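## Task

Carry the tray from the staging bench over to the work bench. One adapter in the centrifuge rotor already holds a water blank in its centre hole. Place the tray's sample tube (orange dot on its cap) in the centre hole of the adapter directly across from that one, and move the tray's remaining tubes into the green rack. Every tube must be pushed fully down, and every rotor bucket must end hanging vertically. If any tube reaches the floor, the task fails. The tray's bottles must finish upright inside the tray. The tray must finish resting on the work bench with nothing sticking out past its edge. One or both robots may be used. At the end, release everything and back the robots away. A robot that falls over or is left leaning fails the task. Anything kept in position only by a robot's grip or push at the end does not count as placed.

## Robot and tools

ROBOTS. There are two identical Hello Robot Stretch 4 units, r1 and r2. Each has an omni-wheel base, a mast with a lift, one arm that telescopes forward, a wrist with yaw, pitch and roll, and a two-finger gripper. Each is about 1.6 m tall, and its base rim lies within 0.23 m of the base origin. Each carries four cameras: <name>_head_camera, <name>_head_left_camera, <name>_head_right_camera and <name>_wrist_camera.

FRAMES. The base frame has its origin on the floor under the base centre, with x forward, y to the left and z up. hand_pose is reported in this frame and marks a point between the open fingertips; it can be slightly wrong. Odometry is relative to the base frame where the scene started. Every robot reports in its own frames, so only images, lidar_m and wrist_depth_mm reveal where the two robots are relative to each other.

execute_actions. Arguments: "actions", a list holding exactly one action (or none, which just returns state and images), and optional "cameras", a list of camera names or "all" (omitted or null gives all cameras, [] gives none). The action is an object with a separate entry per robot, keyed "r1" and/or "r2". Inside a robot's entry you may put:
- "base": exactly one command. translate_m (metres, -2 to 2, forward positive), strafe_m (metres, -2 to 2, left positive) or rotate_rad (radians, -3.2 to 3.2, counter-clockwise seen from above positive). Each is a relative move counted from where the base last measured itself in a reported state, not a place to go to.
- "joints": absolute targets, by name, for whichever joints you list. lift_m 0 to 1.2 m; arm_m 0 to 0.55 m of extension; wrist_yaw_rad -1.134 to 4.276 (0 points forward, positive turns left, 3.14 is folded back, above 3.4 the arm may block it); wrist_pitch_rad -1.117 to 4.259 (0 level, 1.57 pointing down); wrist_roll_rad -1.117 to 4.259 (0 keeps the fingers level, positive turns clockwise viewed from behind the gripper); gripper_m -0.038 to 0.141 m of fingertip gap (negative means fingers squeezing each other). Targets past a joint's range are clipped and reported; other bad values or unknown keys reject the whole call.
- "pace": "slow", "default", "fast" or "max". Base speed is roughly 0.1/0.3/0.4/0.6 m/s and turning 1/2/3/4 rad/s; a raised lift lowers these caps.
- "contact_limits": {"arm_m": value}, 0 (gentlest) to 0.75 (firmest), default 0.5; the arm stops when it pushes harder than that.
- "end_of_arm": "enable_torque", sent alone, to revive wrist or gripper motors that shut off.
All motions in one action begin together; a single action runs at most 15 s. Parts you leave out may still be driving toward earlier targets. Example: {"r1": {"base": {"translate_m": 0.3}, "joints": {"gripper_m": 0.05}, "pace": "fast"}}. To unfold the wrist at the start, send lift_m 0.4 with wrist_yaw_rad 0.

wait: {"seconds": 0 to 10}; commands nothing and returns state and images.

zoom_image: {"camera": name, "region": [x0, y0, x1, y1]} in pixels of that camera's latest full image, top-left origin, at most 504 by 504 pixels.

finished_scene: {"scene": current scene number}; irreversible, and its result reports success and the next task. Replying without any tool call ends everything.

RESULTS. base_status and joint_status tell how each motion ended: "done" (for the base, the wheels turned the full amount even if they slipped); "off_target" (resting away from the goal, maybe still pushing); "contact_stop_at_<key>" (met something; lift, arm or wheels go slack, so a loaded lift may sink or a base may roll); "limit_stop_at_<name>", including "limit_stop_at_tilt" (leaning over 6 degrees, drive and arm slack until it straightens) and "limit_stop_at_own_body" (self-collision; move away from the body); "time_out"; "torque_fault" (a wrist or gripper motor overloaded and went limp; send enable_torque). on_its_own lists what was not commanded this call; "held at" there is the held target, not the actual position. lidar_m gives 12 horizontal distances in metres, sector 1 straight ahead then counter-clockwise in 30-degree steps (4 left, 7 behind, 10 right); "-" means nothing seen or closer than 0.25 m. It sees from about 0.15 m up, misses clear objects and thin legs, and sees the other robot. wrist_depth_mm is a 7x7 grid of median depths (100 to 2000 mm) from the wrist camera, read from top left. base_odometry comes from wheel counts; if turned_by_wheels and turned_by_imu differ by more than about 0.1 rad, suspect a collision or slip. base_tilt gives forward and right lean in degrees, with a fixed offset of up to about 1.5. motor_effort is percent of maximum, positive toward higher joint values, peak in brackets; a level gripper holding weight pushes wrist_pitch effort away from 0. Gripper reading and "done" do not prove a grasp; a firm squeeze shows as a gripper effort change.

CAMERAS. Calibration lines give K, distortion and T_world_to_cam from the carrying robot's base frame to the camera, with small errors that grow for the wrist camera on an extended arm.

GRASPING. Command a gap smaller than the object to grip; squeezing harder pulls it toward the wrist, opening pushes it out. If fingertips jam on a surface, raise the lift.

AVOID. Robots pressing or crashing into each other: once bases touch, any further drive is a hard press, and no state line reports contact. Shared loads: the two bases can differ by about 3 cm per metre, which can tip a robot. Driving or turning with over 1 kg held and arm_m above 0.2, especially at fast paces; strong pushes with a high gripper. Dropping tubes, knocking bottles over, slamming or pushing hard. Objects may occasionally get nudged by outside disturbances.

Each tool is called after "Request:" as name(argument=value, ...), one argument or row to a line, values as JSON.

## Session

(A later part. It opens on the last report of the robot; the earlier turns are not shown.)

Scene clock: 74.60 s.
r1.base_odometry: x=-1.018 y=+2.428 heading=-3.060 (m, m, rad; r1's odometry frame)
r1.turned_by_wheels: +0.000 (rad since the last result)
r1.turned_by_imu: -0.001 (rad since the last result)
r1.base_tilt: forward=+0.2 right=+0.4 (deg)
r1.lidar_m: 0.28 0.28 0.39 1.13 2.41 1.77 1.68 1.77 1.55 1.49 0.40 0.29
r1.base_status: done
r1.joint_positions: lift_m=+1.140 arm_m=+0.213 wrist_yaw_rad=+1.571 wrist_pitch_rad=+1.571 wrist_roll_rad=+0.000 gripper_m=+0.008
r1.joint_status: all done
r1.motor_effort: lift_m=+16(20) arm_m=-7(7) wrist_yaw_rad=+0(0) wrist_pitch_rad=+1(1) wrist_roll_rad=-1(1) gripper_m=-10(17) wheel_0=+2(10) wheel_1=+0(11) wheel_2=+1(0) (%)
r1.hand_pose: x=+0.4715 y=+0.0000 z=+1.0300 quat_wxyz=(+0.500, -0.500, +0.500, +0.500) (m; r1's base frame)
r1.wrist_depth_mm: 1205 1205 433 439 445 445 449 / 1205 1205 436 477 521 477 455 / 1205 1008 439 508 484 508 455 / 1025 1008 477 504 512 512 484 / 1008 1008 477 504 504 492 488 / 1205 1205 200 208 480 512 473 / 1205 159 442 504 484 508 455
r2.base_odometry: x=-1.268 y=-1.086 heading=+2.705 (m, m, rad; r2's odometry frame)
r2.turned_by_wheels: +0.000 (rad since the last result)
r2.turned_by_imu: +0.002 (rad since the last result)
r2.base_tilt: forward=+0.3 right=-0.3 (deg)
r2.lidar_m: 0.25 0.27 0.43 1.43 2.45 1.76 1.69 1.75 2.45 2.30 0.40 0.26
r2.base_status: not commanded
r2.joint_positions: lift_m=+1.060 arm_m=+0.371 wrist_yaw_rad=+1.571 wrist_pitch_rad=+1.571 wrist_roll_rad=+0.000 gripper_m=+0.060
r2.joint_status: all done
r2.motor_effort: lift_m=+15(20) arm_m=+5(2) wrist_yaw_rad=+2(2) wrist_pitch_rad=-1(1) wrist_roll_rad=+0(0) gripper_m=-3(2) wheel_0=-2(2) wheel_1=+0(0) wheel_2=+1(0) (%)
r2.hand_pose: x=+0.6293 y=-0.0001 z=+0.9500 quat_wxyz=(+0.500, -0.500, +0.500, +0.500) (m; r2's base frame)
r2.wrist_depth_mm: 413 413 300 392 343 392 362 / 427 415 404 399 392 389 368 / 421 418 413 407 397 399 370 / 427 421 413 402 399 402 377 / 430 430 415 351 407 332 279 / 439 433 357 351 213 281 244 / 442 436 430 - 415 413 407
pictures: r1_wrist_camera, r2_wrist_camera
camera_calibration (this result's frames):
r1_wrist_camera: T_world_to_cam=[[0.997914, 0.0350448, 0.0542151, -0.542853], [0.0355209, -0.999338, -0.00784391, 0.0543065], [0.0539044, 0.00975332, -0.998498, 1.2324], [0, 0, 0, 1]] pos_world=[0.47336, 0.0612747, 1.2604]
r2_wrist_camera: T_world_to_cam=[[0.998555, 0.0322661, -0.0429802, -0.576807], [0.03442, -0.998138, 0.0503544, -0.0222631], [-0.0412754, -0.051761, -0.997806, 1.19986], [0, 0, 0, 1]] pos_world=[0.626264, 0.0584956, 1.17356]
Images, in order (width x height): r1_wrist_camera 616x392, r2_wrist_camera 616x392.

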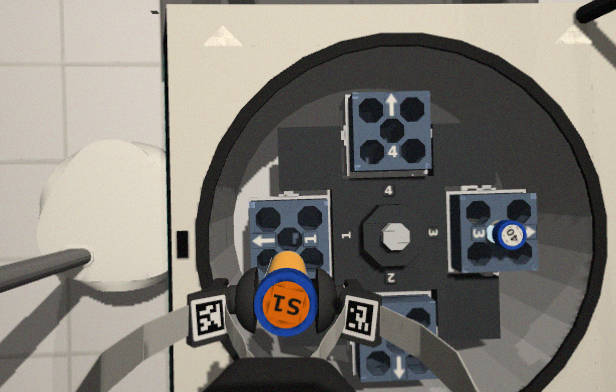

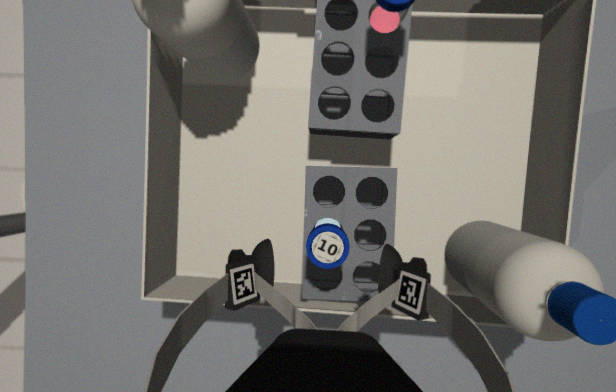

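Request:
execute_actions(
  actions=[
    {"r1":{"joints":{"lift_m":0.987}},"r2":{"joints":{"lift_m":0.992}}},
  ],
  cameras=["r1_wrist_camera","r2_wrist_camera"],
)

Request:
zoom_image(
  camera="r1_wrist_camera",
  region=[200, 160, 380, 320],
)

Scene clock: 77.23 s.
r1.base_odometry: x=-1.018 y=+2.428 heading=-3.060 (m, m, rad; r1's odometry frame)
r1.turned_by_wheels: +0.000 (rad since the last result)
r1.turned_by_imu: -0.001 (rad since the last result)
r1.base_tilt: forward=+0.2 right=+0.4 (deg)
r1.lidar_m: 0.25 0.28 0.41 1.13 2.41 1.77 1.70 1.77 1.57 1.50 0.41 0.28
r1.base_status: not commanded
r1.joint_positions: lift_m=+0.987 arm_m=+0.213 wrist_yaw_rad=+1.571 wrist_pitch_rad=+1.571 wrist_roll_rad=+0.000 gripper_m=+0.008
r1.joint_status: all done
r1.motor_effort: lift_m=+16(19) arm_m=-7(6) wrist_yaw_rad=+0(0) wrist_pitch_rad=+1(1) wrist_roll_rad=-1(1) gripper_m=-14(13) wheel_0=+2(2) wheel_1=+0(0) wheel_2=+1(1) (%)
r1.hand_pose: x=+0.4715 y=+0.0000 z=+0.8770 quat_wxyz=(+0.500, -0.500, +0.500, +0.500) (m; r1's base frame)
r1.wrist_depth_mm: 1060 286 287 315 373 364 338 / 1060 287 287 427 353 353 377 / 1060 287 364 351 353 357 362 / 842 287 404 353 353 359 359 / 854 286 373 325 338 355 334 / 1060 285 201 208 336 359 362 / 1060 159 307 353 349 345 362
r2.base_odometry: x=-1.268 y=-1.086 heading=+2.705 (m, m, rad; r2's odometry frame)
r2.turned_by_wheels: +0.000 (rad since the last result)
r2.turned_by_imu: +0.001 (rad since the last result)
r2.base_tilt: forward=+0.3 right=-0.4 (deg)
r2.lidar_m: 0.25 0.28 0.40 1.40 2.45 1.76 1.68 1.77 2.40 2.33 0.40 0.25
r2.base_status: not commanded
r2.joint_positions: lift_m=+0.992 arm_m=+0.371 wrist_yaw_rad=+1.571 wrist_pitch_rad=+1.571 wrist_roll_rad=+0.000 gripper_m=+0.060
r2.joint_status: all done
r2.motor_effort: lift_m=+15(16) arm_m=+5(6) wrist_yaw_rad=+1(2) wrist_pitch_rad=-1(0) wrist_roll_rad=+0(1) gripper_m=-3(2) wheel_0=-2(2) wheel_1=+0(0) wheel_2=+0(0) (%)
r2.hand_pose: x=+0.6293 y=-0.0001 z=+0.8820 quat_wxyz=(+0.500, -0.500, +0.500, +0.500) (m; r2's base frame)
r2.wrist_depth_mm: 345 285 300 330 273 325 320 / 347 330 340 329 298 327 324 / 355 332 340 336 332 329 325 / 357 338 345 334 306 334 330 / 362 349 347 228 282 332 250 / 364 309 286 285 213 279 216 / 366 362 359 - 287 290 252
pictures: r1_wrist_camera, r2_wrist_camera
camera_calibration (this result's frames):
r1_wrist_camera: T_world_to_cam=[[0.997914, 0.0350448, 0.0542151, -0.534556], [0.035521, -0.999338, -0.00784391, 0.0531064], [0.0539044, 0.00975332, -0.998498, 1.07963], [0, 0, 0, 1]] pos_world=[0.473358, 0.0612747, 1.1074]
r2_wrist_camera: T_world_to_cam=[[0.998555, 0.0322664, -0.0429802, -0.579731], [0.0344203, -0.998138, 0.0503545, -0.01884], [-0.0412754, -0.0517611, -0.997806, 1.13202], [0, 0, 0, 1]] pos_world=[0.626266, 0.0584956, 1.10557]
Images, in order (width x height): r1_wrist_camera 616x392, r2_wrist_camera 616x392.

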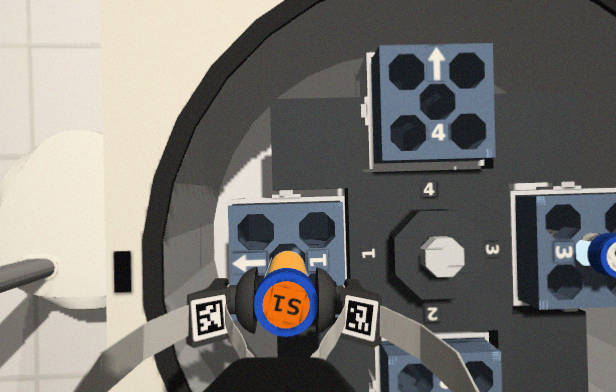

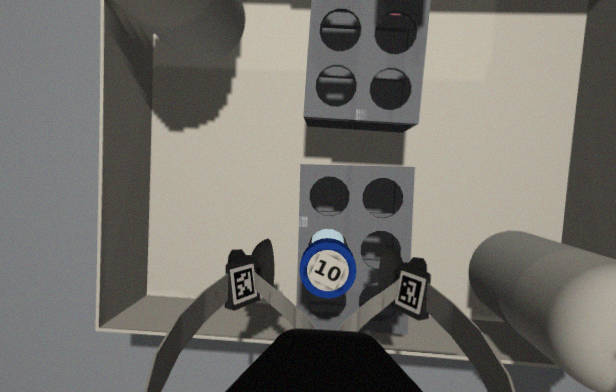

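Region (200, 160, 380, 320) of r1_wrist_camera's 616x392 image, scaled by 2.800.

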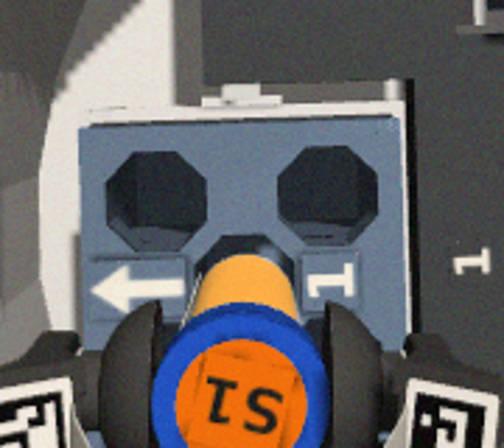

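Request:
execute_actions(
  actions=[
    {"r1":{"base":{"strafe_m":0.0035}},"r2":{"joints":{"lift_m":0.986,"gripper_m":0.008}}},
  ],
  cameras=["r1_wrist_camera","r2_wrist_camera"],
)

Request:
zoom_image(
  camera="r1_wrist_camera",
  region=[200, 160, 380, 320],
)

Scene clock: 80.30 s.
r1.base_odometry: x=-1.018 y=+2.425 heading=-3.059 (m, m, rad; r1's odometry frame)
r1.turned_by_wheels: +0.000 (rad since the last result)
r1.turned_by_imu: -0.001 (rad since the last result)
r1.base_tilt: forward=+0.2 right=+0.3 (deg)
r1.lidar_m: 0.27 0.29 0.41 1.14 2.40 1.77 1.70 1.77 1.56 1.49 0.40 0.28
r1.base_status: done
r1.joint_positions: lift_m=+0.987 arm_m=+0.213 wrist_yaw_rad=+1.571 wrist_pitch_rad=+1.571 wrist_roll_rad=+0.000 gripper_m=+0.008
r1.joint_status: not commanded
r1.motor_effort: lift_m=+16(16) arm_m=-7(7) wrist_yaw_rad=+0(0) wrist_pitch_rad=+1(1) wrist_roll_rad=-1(1) gripper_m=-12(10) wheel_0=-1(4) wheel_1=+2(8) wheel_2=+0(1) (%)
r1.hand_pose: x=+0.4715 y=+0.0000 z=+0.8770 quat_wxyz=(+0.500, -0.500, +0.500, +0.500) (m; r1's base frame)
r1.wrist_depth_mm: 1060 285 287 307 364 362 334 / 1078 286 289 421 340 355 382 / 1042 286 357 353 336 357 362 / 854 287 402 353 357 359 359 / 854 286 368 327 336 357 336 / 1060 286 201 208 338 357 351 / 1078 159 307 353 342 343 362
r2.base_odometry: x=-1.268 y=-1.086 heading=+2.705 (m, m, rad; r2's odometry frame)
r2.turned_by_wheels: +0.000 (rad since the last result)
r2.turned_by_imu: +0.001 (rad since the last result)
r2.base_tilt: forward=+0.3 right=-0.4 (deg)
r2.lidar_m: 0.26 0.29 0.42 1.41 2.47 1.75 1.71 1.76 2.41 2.32 0.39 0.28
r2.base_status: not commanded
r2.joint_positions: lift_m=+0.986 arm_m=+0.371 wrist_yaw_rad=+1.571 wrist_pitch_rad=+1.571 wrist_roll_rad=+0.000 gripper_m=+0.008
r2.joint_status: all done
r2.motor_effort: lift_m=+16(14) arm_m=+6(5) wrist_yaw_rad=+2(3) wrist_pitch_rad=-1(2) wrist_roll_rad=+0(0) gripper_m=-16(18) wheel_0=-2(2) wheel_1=+0(0) wheel_2=+0(0) (%)
r2.hand_pose: x=+0.6293 y=-0.0001 z=+0.8760 quat_wxyz=(+0.500, -0.500, +0.500, +0.500) (m; r2's base frame)
r2.wrist_depth_mm: 343 286 297 327 264 315 314 / 345 329 334 324 268 322 319 / 349 314 336 330 325 322 319 / 349 315 338 327 306 327 325 / 353 324 343 210 274 327 251 / 355 298 188 209 193 268 216 / 359 359 349 - 286 276 238
pictures: r1_wrist_camera, r2_wrist_camera
camera_calibration (this result's frames):
r1_wrist_camera: T_world_to_cam=[[0.997915, 0.0350258, 0.0542117, -0.534552], [0.0354965, -0.99934, -0.00774455, 0.053], [0.0539046, 0.00965273, -0.998499, 1.07963], [0, 0, 0, 1]] pos_world=[0.473359, 0.0612667, 1.1074]
r2_wrist_camera: T_world_to_cam=[[0.998555, 0.0322664, -0.0429802, -0.57999], [0.0344203, -0.998138, 0.0503545, -0.0185382], [-0.0412754, -0.0517611, -0.997806, 1.12604], [0, 0, 0, 1]] pos_world=[0.626268, 0.0584956, 1.09957]
Images, in order (width x height): r1_wrist_camera 616x392, r2_wrist_camera 616x392.

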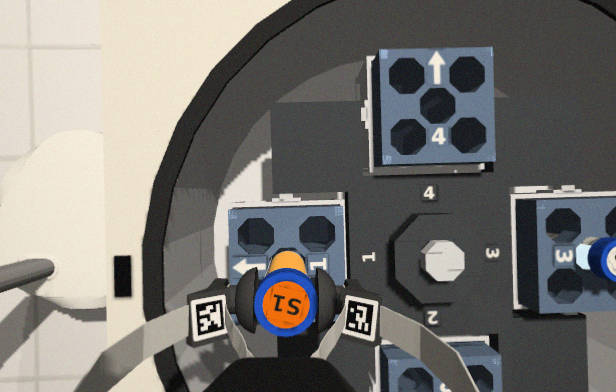

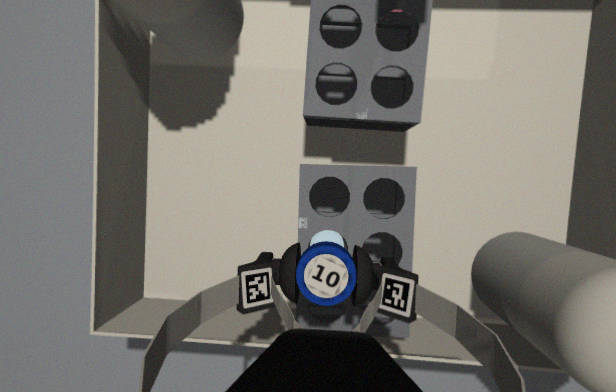

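Region (200, 160, 380, 320) of r1_wrist_camera's 616x392 image, scaled by 2.800.

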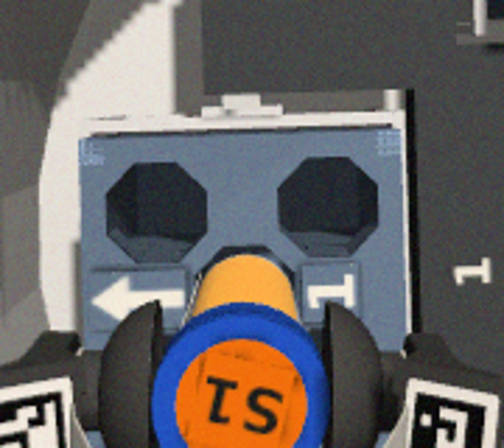

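Request:
execute_actions(
  actions=[
    {"r1":{"joints":{"lift_m":0.914},"pace":"slow"},"r2":{"joints":{"lift_m":1.16}}},
  ],
  cameras=["r1_wrist_camera","r2_wrist_camera","r2_head_right_camera"],
)

Scene clock: 82.77 s.
r1.base_odometry: x=-1.018 y=+2.425 heading=-3.059 (m, m, rad; r1's odometry frame)
r1.turned_by_wheels: +0.000 (rad since the last result)
r1.turned_by_imu: -0.001 (rad since the last result)
r1.base_tilt: forward=+0.2 right=+0.4 (deg)
r1.lidar_m: 0.26 0.28 0.40 1.10 2.40 1.76 1.70 1.76 1.58 1.49 0.39 0.28
r1.base_status: not commanded
r1.joint_positions: lift_m=+0.914 arm_m=+0.213 wrist_yaw_rad=+1.571 wrist_pitch_rad=+1.571 wrist_roll_rad=+0.000 gripper_m=+0.008
r1.joint_status: all done
r1.motor_effort: lift_m=+16(14) arm_m=-7(7) wrist_yaw_rad=+0(0) wrist_pitch_rad=+1(1) wrist_roll_rad=-2(1) gripper_m=-12(16) wheel_0=-1(1) wheel_1=+2(3) wheel_2=+0(0) (%)
r1.hand_pose: x=+0.4715 y=+0.0000 z=+0.8040 quat_wxyz=(+0.500, -0.500, +0.500, +0.500) (m; r1's base frame)
r1.wrist_depth_mm: 213 215 215 307 312 266 314 / 213 214 272 281 281 263 286 / 214 214 357 279 285 265 287 / 214 216 366 281 282 285 286 / 214 230 332 255 282 265 287 / 215 215 200 208 264 265 285 / 215 160 274 253 283 286 287
r2.base_odometry: x=-1.268 y=-1.086 heading=+2.705 (m, m, rad; r2's odometry frame)
r2.turned_by_wheels: +0.000 (rad since the last result)
r2.turned_by_imu: +0.001 (rad since the last result)
r2.base_tilt: forward=+0.1 right=-0.5 (deg)
r2.lidar_m: 0.25 0.26 0.38 1.40 2.48 1.75 1.70 1.78 2.40 2.36 0.40 0.30
r2.base_status: not commanded
r2.joint_positions: lift_m=+1.160 arm_m=+0.371 wrist_yaw_rad=+1.571 wrist_pitch_rad=+1.571 wrist_roll_rad=+0.000 gripper_m=+0.008
r2.joint_status: all done
r2.motor_effort: lift_m=+21(22) arm_m=+6(5) wrist_yaw_rad=+2(2) wrist_pitch_rad=-1(0) wrist_roll_rad=-1(0) gripper_m=-16(17) wheel_0=-2(2) wheel_1=+0(0) wheel_2=+0(0) (%)
r2.hand_pose: x=+0.6293 y=-0.0001 z=+1.0495 quat_wxyz=(+0.500, -0.500, +0.500, +0.500) (m; r2's base frame)
r2.wrist_depth_mm: 1308 512 362 492 473 484 477 / 1336 521 449 496 492 484 488 / 1336 521 508 504 500 492 488 / 1098 530 517 508 504 496 496 / 1336 539 525 211 480 364 500 / 1397 535 188 209 193 504 500 / 1430 539 539 - 517 508 512
pictures: r1_wrist_camera, r2_head_right_camera, r2_wrist_camera
camera_calibration (this result's frames):
r1_wrist_camera: T_world_to_cam=[[0.997915, 0.0350293, 0.0542094, -0.530592], [0.0354964, -0.99934, -0.00767843, 0.0523627], [0.0539046, 0.00958666, -0.9985, 1.00677], [0, 0, 0, 1]] pos_world=[0.473358, 0.0612629, 1.03443]
r2_wrist_camera: T_world_to_cam=[[0.998555, 0.0322664, -0.0429802, -0.572536], [0.0344203, -0.998138, 0.0503542, -0.0272739], [-0.0412754, -0.0517608, -0.997806, 1.29915], [0, 0, 0, 1]] pos_world=[0.626271, 0.0584956, 1.27307]
Images, in order (width x height): r1_wrist_camera 616x392, r2_head_right_camera 420x672, r2_wrist_camera 616x392.

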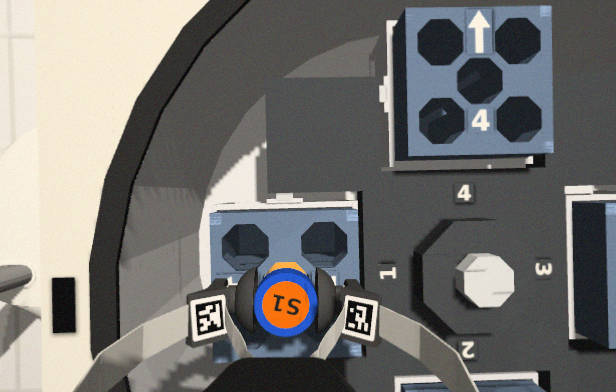

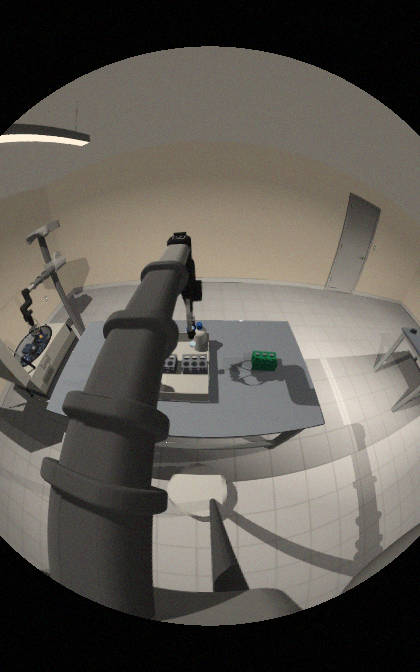

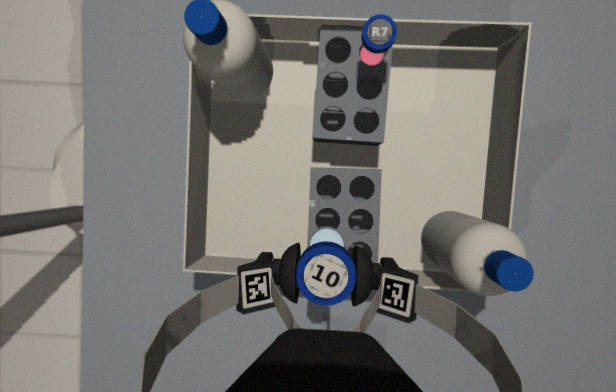

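Request:
execute_actions(
  actions=[],
  cameras=["r1_wrist_camera","r2_wrist_camera"],
)

Request:
execute_actions(
  actions=[
    {"r1":{"joints":{"gripper_m":0.05}},"r2":{"base":{"strafe_m":-0.35}}},
  ],
  cameras=["r1_wrist_camera","r2_wrist_camera","r2_head_camera"],
)

Scene clock: 88.77 s.
r1.base_odometry: x=-1.018 y=+2.425 heading=-3.059 (m, m, rad; r1's odometry frame)
r1.turned_by_wheels: +0.000 (rad since the last result)
r1.turned_by_imu: -0.001 (rad since the last result)
r1.base_tilt: forward=+0.2 right=+0.3 (deg)
r1.lidar_m: 0.26 0.28 0.40 1.12 2.42 1.77 1.70 1.76 1.56 1.49 0.41 0.28
r1.base_status: not commanded
r1.joint_positions: lift_m=+0.914 arm_m=+0.213 wrist_yaw_rad=+1.571 wrist_pitch_rad=+1.571 wrist_roll_rad=+0.000 gripper_m=+0.008
r1.joint_status: all done
r1.motor_effort: lift_m=+16(14) arm_m=-7(7) wrist_yaw_rad=+0(0) wrist_pitch_rad=+1(1) wrist_roll_rad=-1(1) gripper_m=-14(16) wheel_0=-1(1) wheel_1=+2(3) wheel_2=+0(0) (%)
r1.hand_pose: x=+0.4715 y=+0.0000 z=+0.8040 quat_wxyz=(+0.500, -0.500, +0.500, +0.500) (m; r1's base frame)
r1.wrist_depth_mm: 213 213 215 307 312 265 314 / 213 214 273 281 281 263 286 / 214 214 357 279 285 266 286 / 214 216 366 281 282 285 286 / 214 231 334 255 282 264 285 / 214 215 202 208 264 265 287 / 215 159 273 254 282 285 287
r2.base_odometry: x=-1.268 y=-1.086 heading=+2.705 (m, m, rad; r2's odometry frame)
r2.turned_by_wheels: +0.000 (rad since the last result)
r2.turned_by_imu: +0.001 (rad since the last result)
r2.base_tilt: forward=+0.4 right=-0.4 (deg)
r2.lidar_m: 0.25 0.26 0.36 1.39 2.46 1.76 1.71 1.76 2.44 2.34 0.40 0.26
r2.base_status: not commanded
r2.joint_positions: lift_m=+1.160 arm_m=+0.371 wrist_yaw_rad=+1.571 wrist_pitch_rad=+1.571 wrist_roll_rad=+0.000 gripper_m=+0.008
r2.joint_status: all done
r2.motor_effort: lift_m=+21(22) arm_m=+6(5) wrist_yaw_rad=+2(2) wrist_pitch_rad=+0(0) wrist_roll_rad=-1(0) gripper_m=-17(17) wheel_0=-2(2) wheel_1=+0(0) wheel_2=+0(0) (%)
r2.hand_pose: x=+0.6293 y=-0.0001 z=+1.0495 quat_wxyz=(+0.500, -0.500, +0.500, +0.500) (m; r2's base frame)
r2.wrist_depth_mm: 1281 517 364 492 469 484 484 / 1336 517 455 496 492 488 488 / 1336 517 517 500 500 496 492 / 1098 530 517 508 500 496 496 / 1366 530 521 212 480 366 504 / 1366 535 189 209 193 508 504 / 1366 544 535 - 525 512 512
pictures: r1_wrist_camera, r2_wrist_camera
camera_calibration (this result's frames):
r1_wrist_camera: T_world_to_cam=[[0.997915, 0.0350291, 0.0542094, -0.530592], [0.0354963, -0.99934, -0.00767855, 0.0523629], [0.0539046, 0.00958677, -0.9985, 1.00677], [0, 0, 0, 1]] pos_world=[0.473358, 0.0612629, 1.03443]
r2_wrist_camera: T_world_to_cam=[[0.998555, 0.0322664, -0.0429802, -0.572537], [0.0344203, -0.998138, 0.0503544, -0.0272743], [-0.0412754, -0.051761, -0.997806, 1.29915], [0, 0, 0, 1]] pos_world=[0.626271, 0.0584956, 1.27307]
Images, in order (width x height): r1_wrist_camera 616x392, r2_wrist_camera 616x392.

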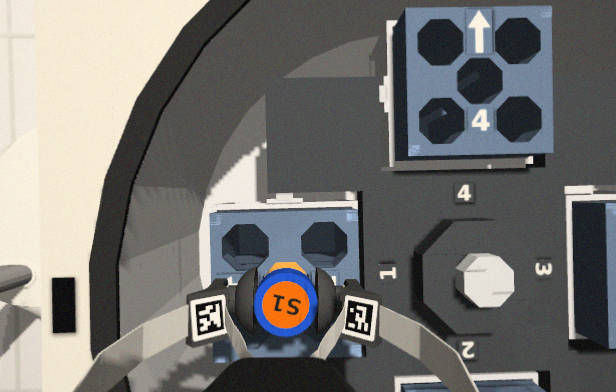

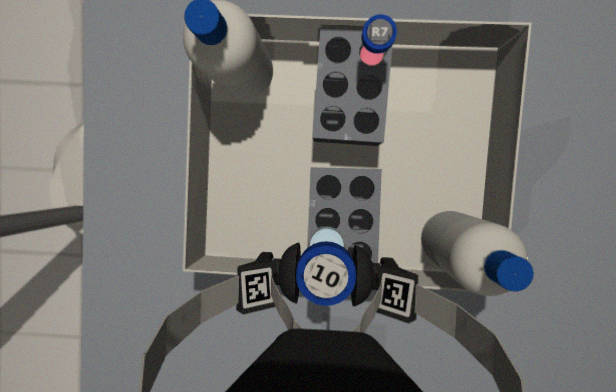

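Scene clock: 91.27 s.
r1.base_odometry: x=-1.018 y=+2.425 heading=-3.059 (m, m, rad; r1's odometry frame)
r1.turned_by_wheels: +0.000 (rad since the last result)
r1.turned_by_imu: -0.001 (rad since the last result)
r1.base_tilt: forward=+0.2 right=+0.3 (deg)
r1.lidar_m: 0.27 0.28 0.39 1.13 2.40 1.77 1.68 1.76 1.58 1.47 0.40 0.29
r1.base_status: not commanded
r1.joint_positions: lift_m=+0.914 arm_m=+0.213 wrist_yaw_rad=+1.571 wrist_pitch_rad=+1.571 wrist_roll_rad=+0.000 gripper_m=+0.050
r1.joint_status: all done
r1.motor_effort: lift_m=+16(16) arm_m=-7(7) wrist_yaw_rad=+0(0) wrist_pitch_rad=+1(1) wrist_roll_rad=-1(1) gripper_m=-4(12) wheel_0=-1(1) wheel_1=+2(2) wheel_2=+0(0) (%)
r1.hand_pose: x=+0.4715 y=+0.0000 z=+0.8040 quat_wxyz=(+0.500, -0.500, +0.500, +0.500) (m; r1's base frame)
r1.wrist_depth_mm: 213 214 216 307 310 265 314 / 214 215 273 279 281 263 285 / 214 214 357 279 285 272 286 / 215 216 368 281 282 286 287 / 215 230 334 255 282 265 287 / 215 215 197 224 263 265 287 / 215 211 268 253 281 286 287
r2.base_odometry: x=-1.120 y=-0.769 heading=+2.705 (m, m, rad; r2's odometry frame)
r2.turned_by_wheels: +0.000 (rad since the last result)
r2.turned_by_imu: +0.001 (rad since the last result)
r2.base_tilt: forward=+0.3 right=-0.4 (deg)
r2.lidar_m: 0.25 0.28 0.40 1.17 2.44 1.76 1.71 1.77 2.42 2.00 0.43 0.29
r2.base_status: done
r2.joint_positions: lift_m=+1.160 arm_m=+0.371 wrist_yaw_rad=+1.571 wrist_pitch_rad=+1.571 wrist_roll_rad=+0.000 gripper_m=+0.008
r2.joint_status: not commanded
r2.motor_effort: lift_m=+20(22) arm_m=+6(5) wrist_yaw_rad=+2(3) wrist_pitch_rad=-2(1) wrist_roll_rad=+0(0) gripper_m=-18(16) wheel_0=-1(7) wheel_1=+1(9) wheel_2=+0(0) (%)
r2.hand_pose: x=+0.6293 y=-0.0001 z=+1.0496 quat_wxyz=(+0.500, -0.500, +0.500, +0.500) (m; r2's base frame)
r2.wrist_depth_mm: 1281 508 500 500 492 488 480 / 1308 517 508 504 496 500 488 / 1397 521 512 512 504 492 492 / 1118 521 521 508 504 504 492 / 1366 530 530 211 480 512 500 / 1397 539 188 210 193 508 508 / 1366 549 535 - 517 517 517
pictures: r1_wrist_camera, r2_head_camera, r2_wrist_camera
camera_calibration (this result's frames):
r1_wrist_camera: T_world_to_cam=[[0.997915, 0.0350294, 0.0542094, -0.530592], [0.0354965, -0.99934, -0.00767855, 0.0523628], [0.0539046, 0.00958679, -0.9985, 1.00677], [0, 0, 0, 1]] pos_world=[0.473357, 0.0612629, 1.03443]
r2_wrist_camera: T_world_to_cam=[[0.998553, 0.0323068, -0.0429802, -0.57254], [0.0344607, -0.998137, 0.0503538, -0.0273], [-0.0412733, -0.0517621, -0.997806, 1.29924], [0, 0, 0, 1]] pos_world=[0.626276, 0.058499, 1.27315]
Images, in order (width x height): r1_wrist_camera 616x392, r2_head_camera 420x560, r2_wrist_camera 616x392.

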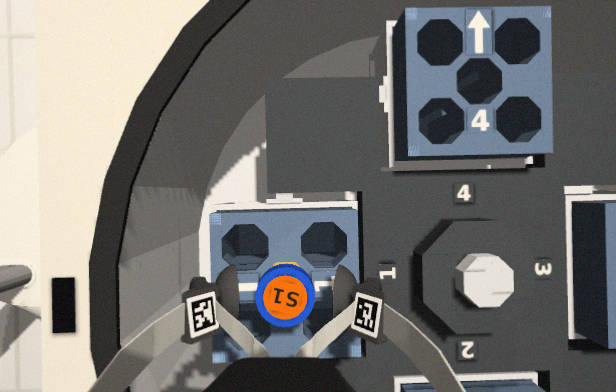

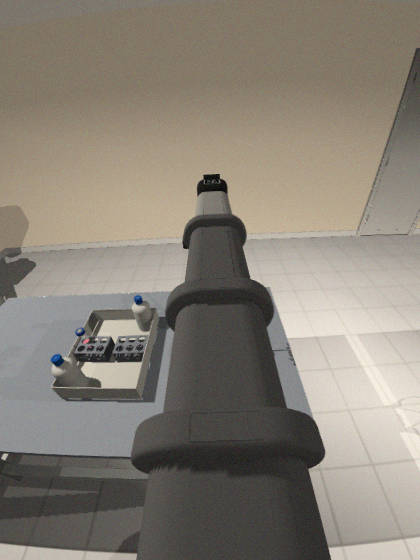

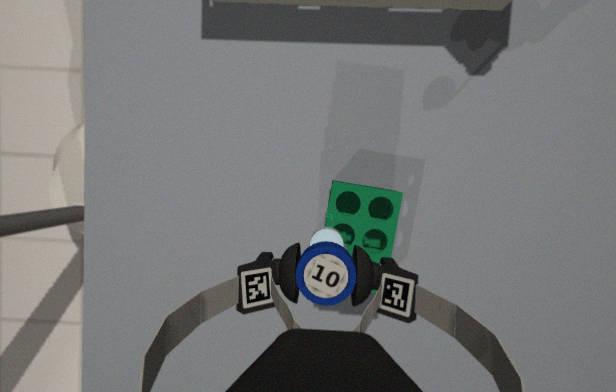

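Request:
execute_actions(
  actions=[
    {"r1":{"joints":{"lift_m":1.05}},"r2":{"base":{"strafe_m":-0.061},"joints":{"arm_m":0.385,"lift_m":1.09}}},
  ],
  cameras=["r1_wrist_camera","r2_wrist_camera"],
)

Scene clock: 94.13 s.
r1.base_odometry: x=-1.018 y=+2.425 heading=-3.059 (m, m, rad; r1's odometry frame)
r1.turned_by_wheels: +0.000 (rad since the last result)
r1.turned_by_imu: -0.001 (rad since the last result)
r1.base_tilt: forward=+0.2 right=+0.3 (deg)
r1.lidar_m: 0.27 0.27 0.39 1.13 2.41 1.76 1.69 1.78 1.57 1.49 0.41 0.27
r1.base_status: not commanded
r1.joint_positions: lift_m=+1.050 arm_m=+0.213 wrist_yaw_rad=+1.571 wrist_pitch_rad=+1.571 wrist_roll_rad=+0.000 gripper_m=+0.050
r1.joint_status: all done
r1.motor_effort: lift_m=+23(24) arm_m=-7(7) wrist_yaw_rad=+0(0) wrist_pitch_rad=+0(0) wrist_roll_rad=-1(1) gripper_m=-7(2) wheel_0=-1(0) wheel_1=+2(2) wheel_2=+0(0) (%)
r1.hand_pose: x=+0.4715 y=+0.0000 z=+0.9394 quat_wxyz=(+0.500, -0.500, +0.500, +0.500) (m; r1's base frame)
r1.wrist_depth_mm: 1118 1118 347 351 384 368 362 / 1118 1118 347 466 413 449 389 / 1138 917 357 415 392 421 433 / 917 917 424 415 418 418 427 / 917 931 387 389 399 418 397 / 1098 931 196 413 397 421 445 / 1118 349 347 415 394 424 427
r2.base_odometry: x=-1.094 y=-0.714 heading=+2.705 (m, m, rad; r2's odometry frame)
r2.turned_by_wheels: +0.000 (rad since the last result)
r2.turned_by_imu: +0.001 (rad since the last result)
r2.base_tilt: forward=+0.2 right=-0.5 (deg)
r2.lidar_m: 0.25 0.29 0.42 1.11 2.47 1.72 1.70 1.78 2.39 1.91 1.98 0.29
r2.base_status: done
r2.joint_positions: lift_m=+1.090 arm_m=+0.384 wrist_yaw_rad=+1.571 wrist_pitch_rad=+1.571 wrist_roll_rad=+0.000 gripper_m=+0.008
r2.joint_status: all done
r2.motor_effort: lift_m=+16(19) arm_m=+5(6) wrist_yaw_rad=+2(2) wrist_pitch_rad=-1(2) wrist_roll_rad=+0(0) gripper_m=-15(16) wheel_0=+0(7) wheel_1=+1(7) wheel_2=+0(0) (%)
r2.hand_pose: x=+0.6423 y=-0.0001 z=+0.9800 quat_wxyz=(+0.500, -0.500, +0.500, +0.500) (m; r2's base frame)
r2.wrist_depth_mm: 445 439 436 430 424 421 418 / 452 445 442 436 430 424 421 / 455 452 442 436 436 427 424 / 462 455 445 439 433 430 427 / 466 459 459 211 436 439 430 / 466 459 188 209 193 439 430 / 473 462 462 - 449 442 439
pictures: r1_wrist_camera, r2_wrist_camera
camera_calibration (this result's frames):
r1_wrist_camera: T_world_to_cam=[[0.997915, 0.0350294, 0.0542094, -0.537932], [0.0354966, -0.99934, -0.00767855, 0.0534028], [0.0539046, 0.00958679, -0.9985, 1.14201], [0, 0, 0, 1]] pos_world=[0.473355, 0.0612629, 1.16986]
r2_wrist_camera: T_world_to_cam=[[0.998553, 0.0323325, -0.0429801, -0.588521], [0.0344863, -0.998136, 0.0503521, -0.0242554], [-0.041272, -0.0517615, -0.997806, 1.23032], [0, 0, 0, 1]] pos_world=[0.639284, 0.0585013, 1.20355]
Images, in order (width x height): r1_wrist_camera 616x392, r2_wrist_camera 616x392.

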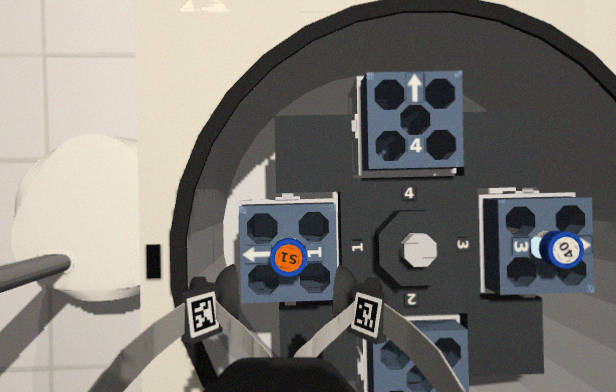

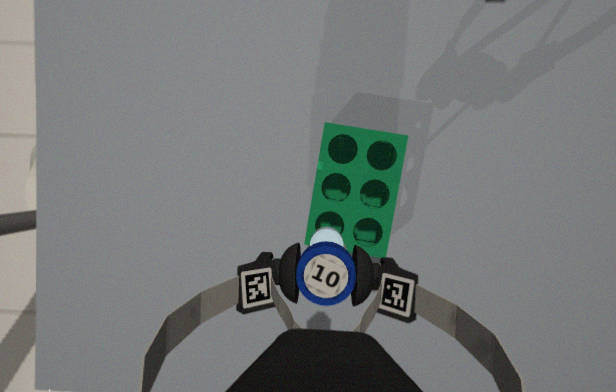

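Request:
execute_actions(
  actions=[
    {"r1":{"base":{"strafe_m":0.5},"joints":{"lift_m":1.14,"gripper_m":0.058},"pace":"fast"},"r2":{"base":{"strafe_m":0.003},"joints":{"arm_m":0.388,"lift_m":1.045}}},
  ],
  cameras=["r2_wrist_camera"],
)

Request:
zoom_image(
  camera="r2_wrist_camera",
  region=[240,130,420,290],
)

Scene clock: 98.27 s.
r1.base_odometry: x=-0.977 y=+1.927 heading=-3.059 (m, m, rad; r1's odometry frame)
r1.turned_by_wheels: +0.000 (rad since the last result)
r1.turned_by_imu: -0.002 (rad since the last result)
r1.base_tilt: forward=+0.2 right=+0.4 (deg)
r1.lidar_m: 0.28 0.29 0.40 1.11 2.41 1.77 1.70 1.77 2.10 2.01 0.39 0.30
r1.base_status: done
r1.joint_positions: lift_m=+1.140 arm_m=+0.213 wrist_yaw_rad=+1.571 wrist_pitch_rad=+1.571 wrist_roll_rad=+0.000 gripper_m=+0.058
r1.joint_status: all done
r1.motor_effort: lift_m=+22(24) arm_m=-7(7) wrist_yaw_rad=+0(0) wrist_pitch_rad=+1(0) wrist_roll_rad=-1(1) gripper_m=-3(6) wheel_0=+0(12) wheel_1=-1(10) wheel_2=+2(0) (%)
r1.hand_pose: x=+0.4715 y=-0.0001 z=+1.0295 quat_wxyz=(+0.500, -0.500, +0.500, +0.500) (m; r1's base frame)
r1.wrist_depth_mm: 1229 1205 484 484 484 488 496 / 1205 1205 480 484 488 488 496 / 1182 991 480 484 488 496 496 / 1008 991 484 484 488 492 496 / 991 1025 1078 946 931 946 1255 / 1205 1229 199 699 204 707 1255 / 1205 1205 647 654 615 654 1255
r2.base_odometry: x=-1.095 y=-0.717 heading=+2.705 (m, m, rad; r2's odometry frame)
r2.turned_by_wheels: +0.000 (rad since the last result)
r2.turned_by_imu: +0.001 (rad since the last result)
r2.base_tilt: forward=+0.2 right=-0.4 (deg)
r2.lidar_m: 0.25 0.26 0.40 1.12 2.48 1.76 1.68 1.78 2.40 1.92 1.98 0.25
r2.base_status: done
r2.joint_positions: lift_m=+1.045 arm_m=+0.387 wrist_yaw_rad=+1.571 wrist_pitch_rad=+1.571 wrist_roll_rad=+0.000 gripper_m=+0.008
r2.joint_status: all done
r2.motor_effort: lift_m=+15(15) arm_m=+6(6) wrist_yaw_rad=+2(2) wrist_pitch_rad=-1(1) wrist_roll_rad=+0(0) gripper_m=-16(17) wheel_0=-1(6) wheel_1=-1(7) wheel_2=+0(1) (%)
r2.hand_pose: x=+0.6454 y=-0.0001 z=+0.9350 quat_wxyz=(+0.500, -0.500, +0.500, +0.500) (m; r2's base frame)
r2.wrist_depth_mm: 399 394 389 389 379 377 373 / 404 399 399 392 384 379 375 / 407 404 397 394 387 384 379 / 413 410 402 392 389 387 384 / 418 410 407 211 394 392 387 / 418 415 189 208 193 394 389 / 427 418 415 - 404 394 392
pictures: r2_wrist_camera
camera_calibration (this result's frames):
r2_wrist_camera: T_world_to_cam=[[0.99855, 0.0324174, -0.0429782, -0.593458], [0.0345685, -0.998136, 0.0502919, -0.0220665], [-0.0412677, -0.0517047, -0.997809, 1.18556], [0, 0, 0, 1]] pos_world=[0.642286, 0.0585122, 1.15857]
Images, in order (width x height): r2_wrist_camera 616x392.

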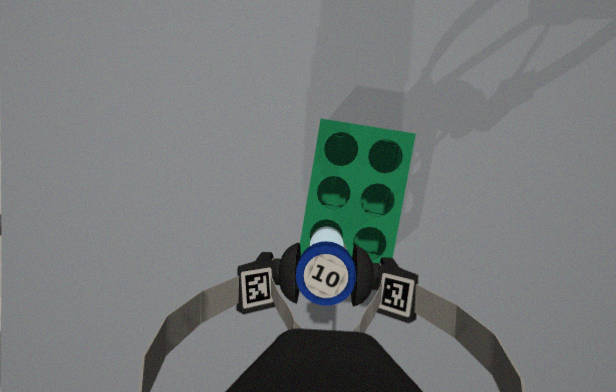

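Region (240, 130, 420, 290) of r2_wrist_camera's 616x392 image, scaled by 2.800.

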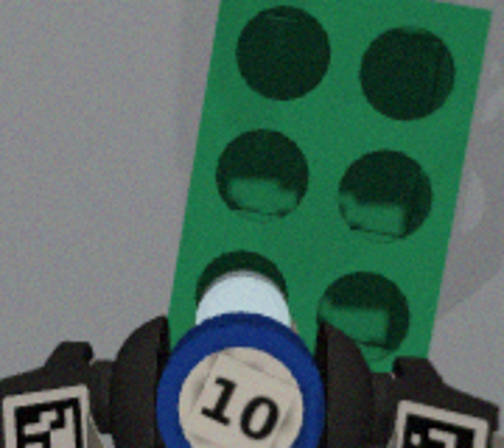

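Request:
execute_actions(
  actions=[
    {"r1":{"base":{"strafe_m":0.685},"joints":{"arm_m":0.409},"pace":"fast"},"r2":{"joints":{"lift_m":0.99},"pace":"slow"}},
  ],
  cameras=["r1_wrist_camera","r2_wrist_camera"],
)

Scene clock: 102.90 s.
r1.base_odometry: x=-0.920 y=+1.244 heading=-3.059 (m, m, rad; r1's odometry frame)
r1.turned_by_wheels: +0.000 (rad since the last result)
r1.turned_by_imu: -0.003 (rad since the last result)
r1.base_tilt: forward=+0.2 right=+0.3 (deg)
r1.lidar_m: 0.27 0.28 0.39 2.52 2.39 1.76 1.69 1.77 2.45 1.10 0.39 0.29
r1.base_status: done
r1.joint_positions: lift_m=+1.140 arm_m=+0.408 wrist_yaw_rad=+1.571 wrist_pitch_rad=+1.571 wrist_roll_rad=+0.000 gripper_m=+0.058
r1.joint_status: all done
r1.motor_effort: lift_m=+22(22) arm_m=+6(7) wrist_yaw_rad=+0(0) wrist_pitch_rad=+1(1) wrist_roll_rad=-1(1) gripper_m=-6(3) wheel_0=+2(7) wheel_1=+0(9) wheel_2=+2(1) (%)
r1.hand_pose: x=+0.6662 y=-0.0001 z=+1.0295 quat_wxyz=(+0.500, -0.500, +0.500, +0.500) (m; r1's base frame)
r1.wrist_depth_mm: 473 342 462 424 484 488 496 / 477 477 477 455 488 488 496 / 473 477 480 462 484 488 496 / 473 477 480 480 484 492 496 / 473 477 480 421 433 349 500 / 480 477 198 488 204 492 496 / 477 477 484 484 492 496 496
r2.base_odometry: x=-1.095 y=-0.717 heading=+2.705 (m, m, rad; r2's odometry frame)
r2.turned_by_wheels: +0.000 (rad since the last result)
r2.turned_by_imu: +0.002 (rad since the last result)
r2.base_tilt: forward=+0.4 right=-0.3 (deg)
r2.lidar_m: 0.25 0.29 0.39 1.12 2.48 1.76 1.70 1.77 2.43 1.95 1.98 0.25
r2.base_status: not commanded
r2.joint_positions: lift_m=+0.990 arm_m=+0.387 wrist_yaw_rad=+1.571 wrist_pitch_rad=+1.571 wrist_roll_rad=+0.000 gripper_m=+0.008
r2.joint_status: all done
r2.motor_effort: lift_m=+15(16) arm_m=+5(6) wrist_yaw_rad=+1(2) wrist_pitch_rad=-1(0) wrist_roll_rad=-1(0) gripper_m=-16(17) wheel_0=-1(1) wheel_1=-1(1) wheel_2=+0(0) (%)
r2.hand_pose: x=+0.6454 y=-0.0001 z=+0.8800 quat_wxyz=(+0.500, -0.500, +0.500, +0.500) (m; r2's base frame)
r2.wrist_depth_mm: 345 340 334 329 327 325 320 / 347 343 340 334 329 327 322 / 349 343 342 338 307 330 325 / 353 349 347 336 279 332 327 / 355 353 349 211 281 336 332 / 362 357 188 209 193 338 336 / 366 359 357 - 345 340 340
pictures: r1_wrist_camera, r2_wrist_camera
camera_calibration (this result's frames):
r1_wrist_camera: T_world_to_cam=[[0.997913, 0.0350769, 0.0542094, -0.737109], [0.0355442, -0.999339, -0.00767843, 0.0471501], [0.0539042, 0.00958924, -0.9985, 1.22141], [0, 0, 0, 1]] pos_world=[0.668056, 0.061262, 1.2599]
r2_wrist_camera: T_world_to_cam=[[0.99855, 0.0324176, -0.0429782, -0.595823], [0.0345687, -0.998136, 0.0502917, -0.0193009], [-0.0412677, -0.0517045, -0.997809, 1.13069], [0, 0, 0, 1]] pos_world=[0.642287, 0.0585122, 1.10358]
Images, in order (width x height): r1_wrist_camera 616x392, r2_wrist_camera 616x392.

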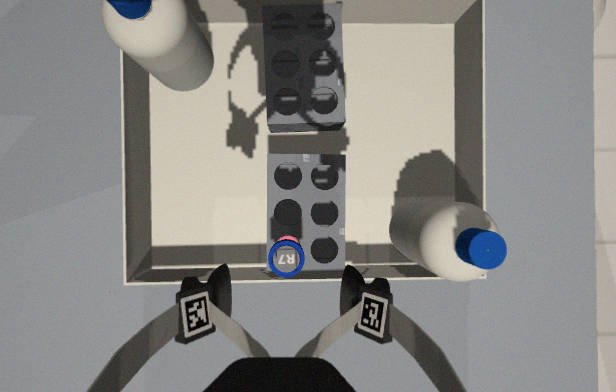

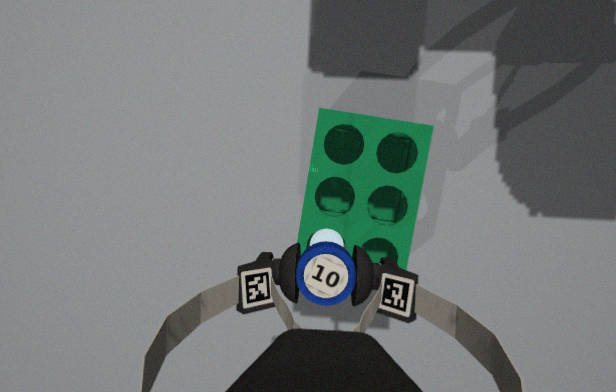

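Request:
execute_actions(
  actions=[
    {"r1":{"joints":{"lift_m":0.991}},"r2":{"joints":{"lift_m":0.984},"pace":"slow"}},
  ],
  cameras=["r1_wrist_camera","r2_wrist_camera"],
)

Scene clock: 106.27 s.
r1.base_odometry: x=-0.920 y=+1.244 heading=-3.059 (m, m, rad; r1's odometry frame)
r1.turned_by_wheels: +0.000 (rad since the last result)
r1.turned_by_imu: -0.001 (rad since the last result)
r1.base_tilt: forward=+0.2 right=+0.4 (deg)
r1.lidar_m: 0.27 0.29 0.40 2.51 2.42 1.76 1.70 1.77 2.43 1.13 0.42 0.30
r1.base_status: not commanded
r1.joint_positions: lift_m=+0.991 arm_m=+0.408 wrist_yaw_rad=+1.571 wrist_pitch_rad=+1.571 wrist_roll_rad=+0.000 gripper_m=+0.058
r1.joint_status: all done
r1.motor_effort: lift_m=+16(21) arm_m=+6(6) wrist_yaw_rad=+0(0) wrist_pitch_rad=+1(1) wrist_roll_rad=-1(1) gripper_m=-5(2) wheel_0=+2(2) wheel_1=+0(0) wheel_2=+2(2) (%)
r1.hand_pose: x=+0.6662 y=-0.0001 z=+0.8810 quat_wxyz=(+0.500, -0.500, +0.500, +0.500) (m; r1's base frame)
r1.wrist_depth_mm: 291 315 332 278 338 340 306 / 306 332 332 303 338 342 304 / 306 330 334 330 338 342 304 / 306 330 334 330 340 340 286 / 304 334 336 278 340 244 203 / 289 317 199 216 205 279 203 / 330 332 336 340 343 345 349
r2.base_odometry: x=-1.095 y=-0.717 heading=+2.705 (m, m, rad; r2's odometry frame)
r2.turned_by_wheels: +0.000 (rad since the last result)
r2.turned_by_imu: +0.001 (rad since the last result)
r2.base_tilt: forward=+0.2 right=-0.3 (deg)
r2.lidar_m: 0.25 0.28 0.40 1.11 2.48 1.76 1.70 1.75 2.40 1.92 1.96 0.27
r2.base_status: not commanded
r2.joint_positions: lift_m=+0.984 arm_m=+0.387 wrist_yaw_rad=+1.571 wrist_pitch_rad=+1.571 wrist_roll_rad=+0.000 gripper_m=+0.008
r2.joint_status: all done
r2.motor_effort: lift_m=+15(13) arm_m=+6(6) wrist_yaw_rad=+2(2) wrist_pitch_rad=-1(0) wrist_roll_rad=-1(0) gripper_m=-17(16) wheel_0=-1(1) wheel_1=-1(1) wheel_2=+0(0) (%)
r2.hand_pose: x=+0.6454 y=-0.0001 z=+0.8740 quat_wxyz=(+0.500, -0.500, +0.500, +0.500) (m; r2's base frame)
r2.wrist_depth_mm: 338 334 329 324 320 319 317 / 340 336 332 330 327 320 317 / 345 340 338 332 303 325 322 / 347 347 340 330 273 329 322 / 351 347 342 212 274 330 327 / 355 351 189 209 192 334 329 / 359 353 351 - 342 334 332
pictures: r1_wrist_camera, r2_wrist_camera
camera_calibration (this result's frames):
r1_wrist_camera: T_world_to_cam=[[0.997913, 0.0350769, 0.0542094, -0.729063], [0.0355442, -0.999339, -0.00767855, 0.0460101], [0.0539042, 0.00958936, -0.9985, 1.07316], [0, 0, 0, 1]] pos_world=[0.668059, 0.061262, 1.11143]
r2_wrist_camera: T_world_to_cam=[[0.99855, 0.0324176, -0.0429782, -0.596081], [0.0345687, -0.998136, 0.0502918, -0.0189993], [-0.0412677, -0.0517046, -0.997809, 1.12471], [0, 0, 0, 1]] pos_world=[0.642288, 0.0585122, 1.09758]
Images, in order (width x height): r1_wrist_camera 616x392, r2_wrist_camera 616x392.

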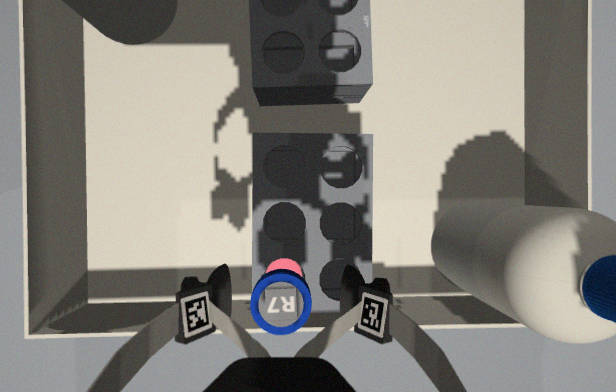

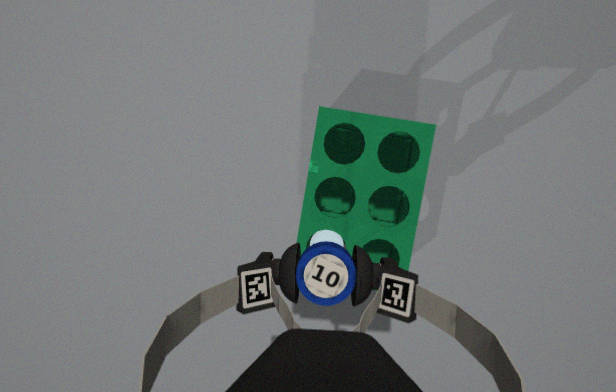

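Request:
execute_actions(
  actions=[
    {"r1":{"joints":{"gripper_m":0.008,"arm_m":0.405}},"r2":{"joints":{"gripper_m":0.05,"lift_m":0.988}}},
  ],
  cameras=["r1_wrist_camera","r2_wrist_camera"],
)

Request:
execute_actions(
  actions=[
    {"r1":{"joints":{"lift_m":1.16}},"r2":{"joints":{"lift_m":1.07}}},
  ],
  cameras=["r1_wrist_camera","r2_wrist_camera"],
)

Scene clock: 109.23 s.
r1.base_odometry: x=-0.920 y=+1.244 heading=-3.059 (m, m, rad; r1's odometry frame)
r1.turned_by_wheels: +0.000 (rad since the last result)
r1.turned_by_imu: -0.001 (rad since the last result)
r1.base_tilt: forward=+0.2 right=+0.4 (deg)
r1.lidar_m: 0.27 0.30 0.41 2.54 2.39 1.75 1.70 1.77 2.42 1.09 0.39 0.29
r1.base_status: not commanded
r1.joint_positions: lift_m=+0.991 arm_m=+0.406 wrist_yaw_rad=+1.571 wrist_pitch_rad=+1.571 wrist_roll_rad=+0.000 gripper_m=+0.008
r1.joint_status: all done
r1.motor_effort: lift_m=+16(16) arm_m=-7(7) wrist_yaw_rad=+0(0) wrist_pitch_rad=+0(1) wrist_roll_rad=-1(1) gripper_m=-15(11) wheel_0=+2(2) wheel_1=+0(0) wheel_2=+2(1) (%)
r1.hand_pose: x=+0.6645 y=-0.0001 z=+0.8810 quat_wxyz=(+0.500, -0.500, +0.500, +0.500) (m; r1's base frame)
r1.wrist_depth_mm: 306 312 332 277 338 340 306 / 303 330 334 303 338 342 307 / 303 330 332 329 342 342 301 / 303 330 334 330 340 340 289 / 301 330 334 278 340 247 204 / 289 315 201 209 279 278 204 / 330 159 338 340 342 345 349
r2.base_odometry: x=-1.095 y=-0.717 heading=+2.705 (m, m, rad; r2's odometry frame)
r2.turned_by_wheels: +0.000 (rad since the last result)
r2.turned_by_imu: +0.001 (rad since the last result)
r2.base_tilt: forward=+0.3 right=-0.2 (deg)
r2.lidar_m: 0.26 0.29 0.36 1.12 2.45 1.75 1.69 1.77 2.39 1.93 1.97 0.27
r2.base_status: not commanded
r2.joint_positions: lift_m=+0.988 arm_m=+0.387 wrist_yaw_rad=+1.571 wrist_pitch_rad=+1.571 wrist_roll_rad=+0.000 gripper_m=+0.050
r2.joint_status: all done
r2.motor_effort: lift_m=+21(21) arm_m=+5(6) wrist_yaw_rad=+2(2) wrist_pitch_rad=+0(1) wrist_roll_rad=+0(0) gripper_m=-5(15) wheel_0=-1(1) wheel_1=-1(1) wheel_2=+0(0) (%)
r2.hand_pose: x=+0.6454 y=-0.0001 z=+0.8775 quat_wxyz=(+0.500, -0.500, +0.500, +0.500) (m; r2's base frame)
r2.wrist_depth_mm: 343 338 332 329 325 324 317 / 347 342 340 332 329 325 320 / 351 343 338 334 303 329 325 / 349 349 342 334 277 330 325 / 357 349 343 277 278 332 332 / 362 353 198 220 213 334 334 / 364 359 355 - 342 338 338
pictures: r1_wrist_camera, r2_wrist_camera
camera_calibration (this result's frames):
r1_wrist_camera: T_world_to_cam=[[0.997913, 0.0350775, 0.0542094, -0.727344], [0.0355447, -0.999339, -0.00767855, 0.046071], [0.0539042, 0.00958939, -0.9985, 1.07325], [0, 0, 0, 1]] pos_world=[0.666336, 0.0612621, 1.11143]
r2_wrist_camera: T_world_to_cam=[[0.99855, 0.0324175, -0.0429782, -0.595932], [0.0345687, -0.998136, 0.0502921, -0.0191754], [-0.0412677, -0.0517048, -0.997809, 1.1282], [0, 0, 0, 1]] pos_world=[0.642289, 0.0585122, 1.10108]
Images, in order (width x height): r1_wrist_camera 616x392, r2_wrist_camera 616x392.

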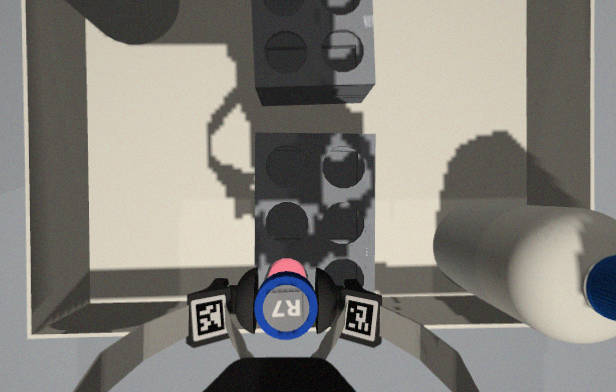

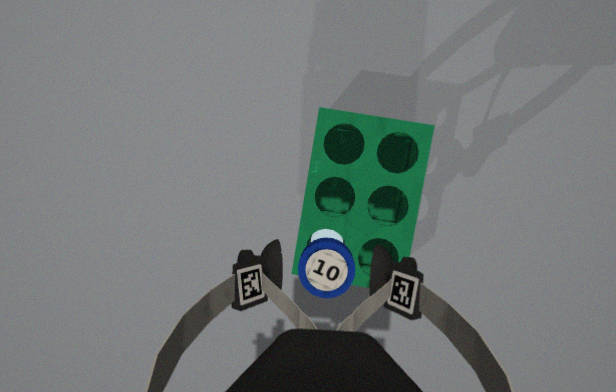

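Scene clock: 111.03 s.
r1.base_odometry: x=-0.920 y=+1.244 heading=-3.059 (m, m, rad; r1's odometry frame)
r1.turned_by_wheels: +0.000 (rad since the last result)
r1.turned_by_imu: -0.001 (rad since the last result)
r1.base_tilt: forward=+0.2 right=+0.3 (deg)
r1.lidar_m: 0.27 0.29 0.40 2.52 2.41 1.76 1.70 1.77 2.45 1.12 0.42 0.30
r1.base_status: not commanded
r1.joint_positions: lift_m=+1.160 arm_m=+0.406 wrist_yaw_rad=+1.571 wrist_pitch_rad=+1.571 wrist_roll_rad=+0.000 gripper_m=+0.008
r1.joint_status: all done
r1.motor_effort: lift_m=+23(23) arm_m=-6(6) wrist_yaw_rad=+0(0) wrist_pitch_rad=+0(0) wrist_roll_rad=-1(1) gripper_m=-14(12) wheel_0=+2(2) wheel_1=-1(1) wheel_2=+1(2) (%)
r1.hand_pose: x=+0.6645 y=-0.0001 z=+1.0494 quat_wxyz=(+0.500, -0.500, +0.500, +0.500) (m; r1's base frame)
r1.wrist_depth_mm: 492 357 462 445 500 512 517 / 492 492 504 473 512 512 517 / 496 500 500 500 508 512 521 / 492 496 496 496 504 512 517 / 492 496 500 445 436 377 517 / 496 496 202 209 512 517 517 / 496 159 504 508 508 512 521
r2.base_odometry: x=-1.095 y=-0.717 heading=+2.705 (m, m, rad; r2's odometry frame)
r2.turned_by_wheels: +0.000 (rad since the last result)
r2.turned_by_imu: +0.001 (rad since the last result)
r2.base_tilt: forward=+0.4 right=-0.3 (deg)
r2.lidar_m: 0.26 0.25 0.42 1.13 2.49 1.76 1.68 1.75 2.44 1.94 1.98 0.27
r2.base_status: not commanded
r2.joint_positions: lift_m=+1.070 arm_m=+0.387 wrist_yaw_rad=+1.571 wrist_pitch_rad=+1.571 wrist_roll_rad=+0.000 gripper_m=+0.050
r2.joint_status: all done
r2.motor_effort: lift_m=+21(23) arm_m=+5(5) wrist_yaw_rad=+1(2) wrist_pitch_rad=-1(0) wrist_roll_rad=+0(0) gripper_m=-4(5) wheel_0=-1(1) wheel_1=+0(1) wheel_2=+0(0) (%)
r2.hand_pose: x=+0.6454 y=-0.0001 z=+0.9595 quat_wxyz=(+0.500, -0.500, +0.500, +0.500) (m; r2's base frame)
r2.wrist_depth_mm: 424 421 418 415 404 399 397 / 433 424 424 413 407 402 399 / 436 427 427 418 410 410 404 / 436 433 427 418 413 410 407 / 445 433 430 424 415 415 410 / 445 442 198 427 213 418 415 / 452 449 442 - 430 424 418
pictures: r1_wrist_camera, r2_wrist_camera
camera_calibration (this result's frames):
r1_wrist_camera: T_world_to_cam=[[0.997913, 0.0350773, 0.0542094, -0.736472], [0.0355445, -0.999339, -0.00767843, 0.0473644], [0.0539042, 0.00958925, -0.9985, 1.24144], [0, 0, 0, 1]] pos_world=[0.666333, 0.061262, 1.27986]
r2_wrist_camera: T_world_to_cam=[[0.99855, 0.0324176, -0.0429782, -0.592411], [0.0345687, -0.998136, 0.0502919, -0.0232988], [-0.0412677, -0.0517047, -0.997809, 1.21001], [0, 0, 0, 1]] pos_world=[0.642291, 0.0585122, 1.18307]
Images, in order (width x height): r1_wrist_camera 616x392, r2_wrist_camera 616x392.

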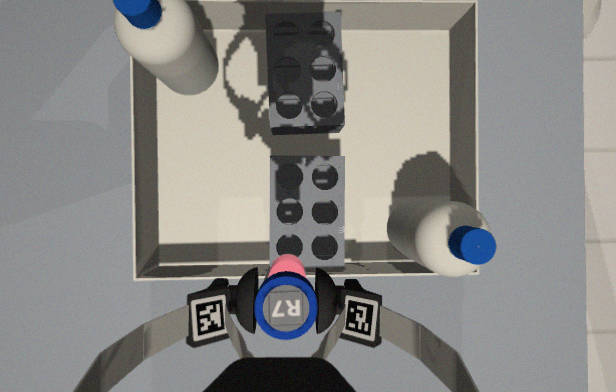

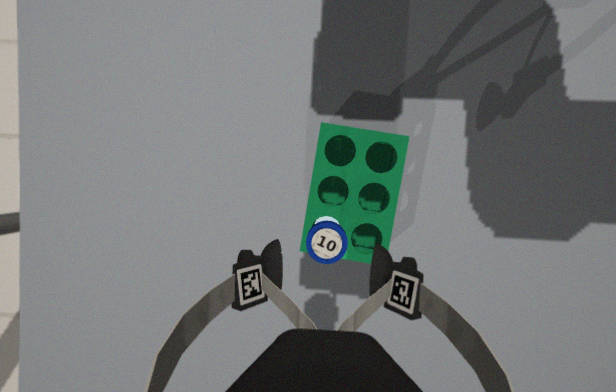

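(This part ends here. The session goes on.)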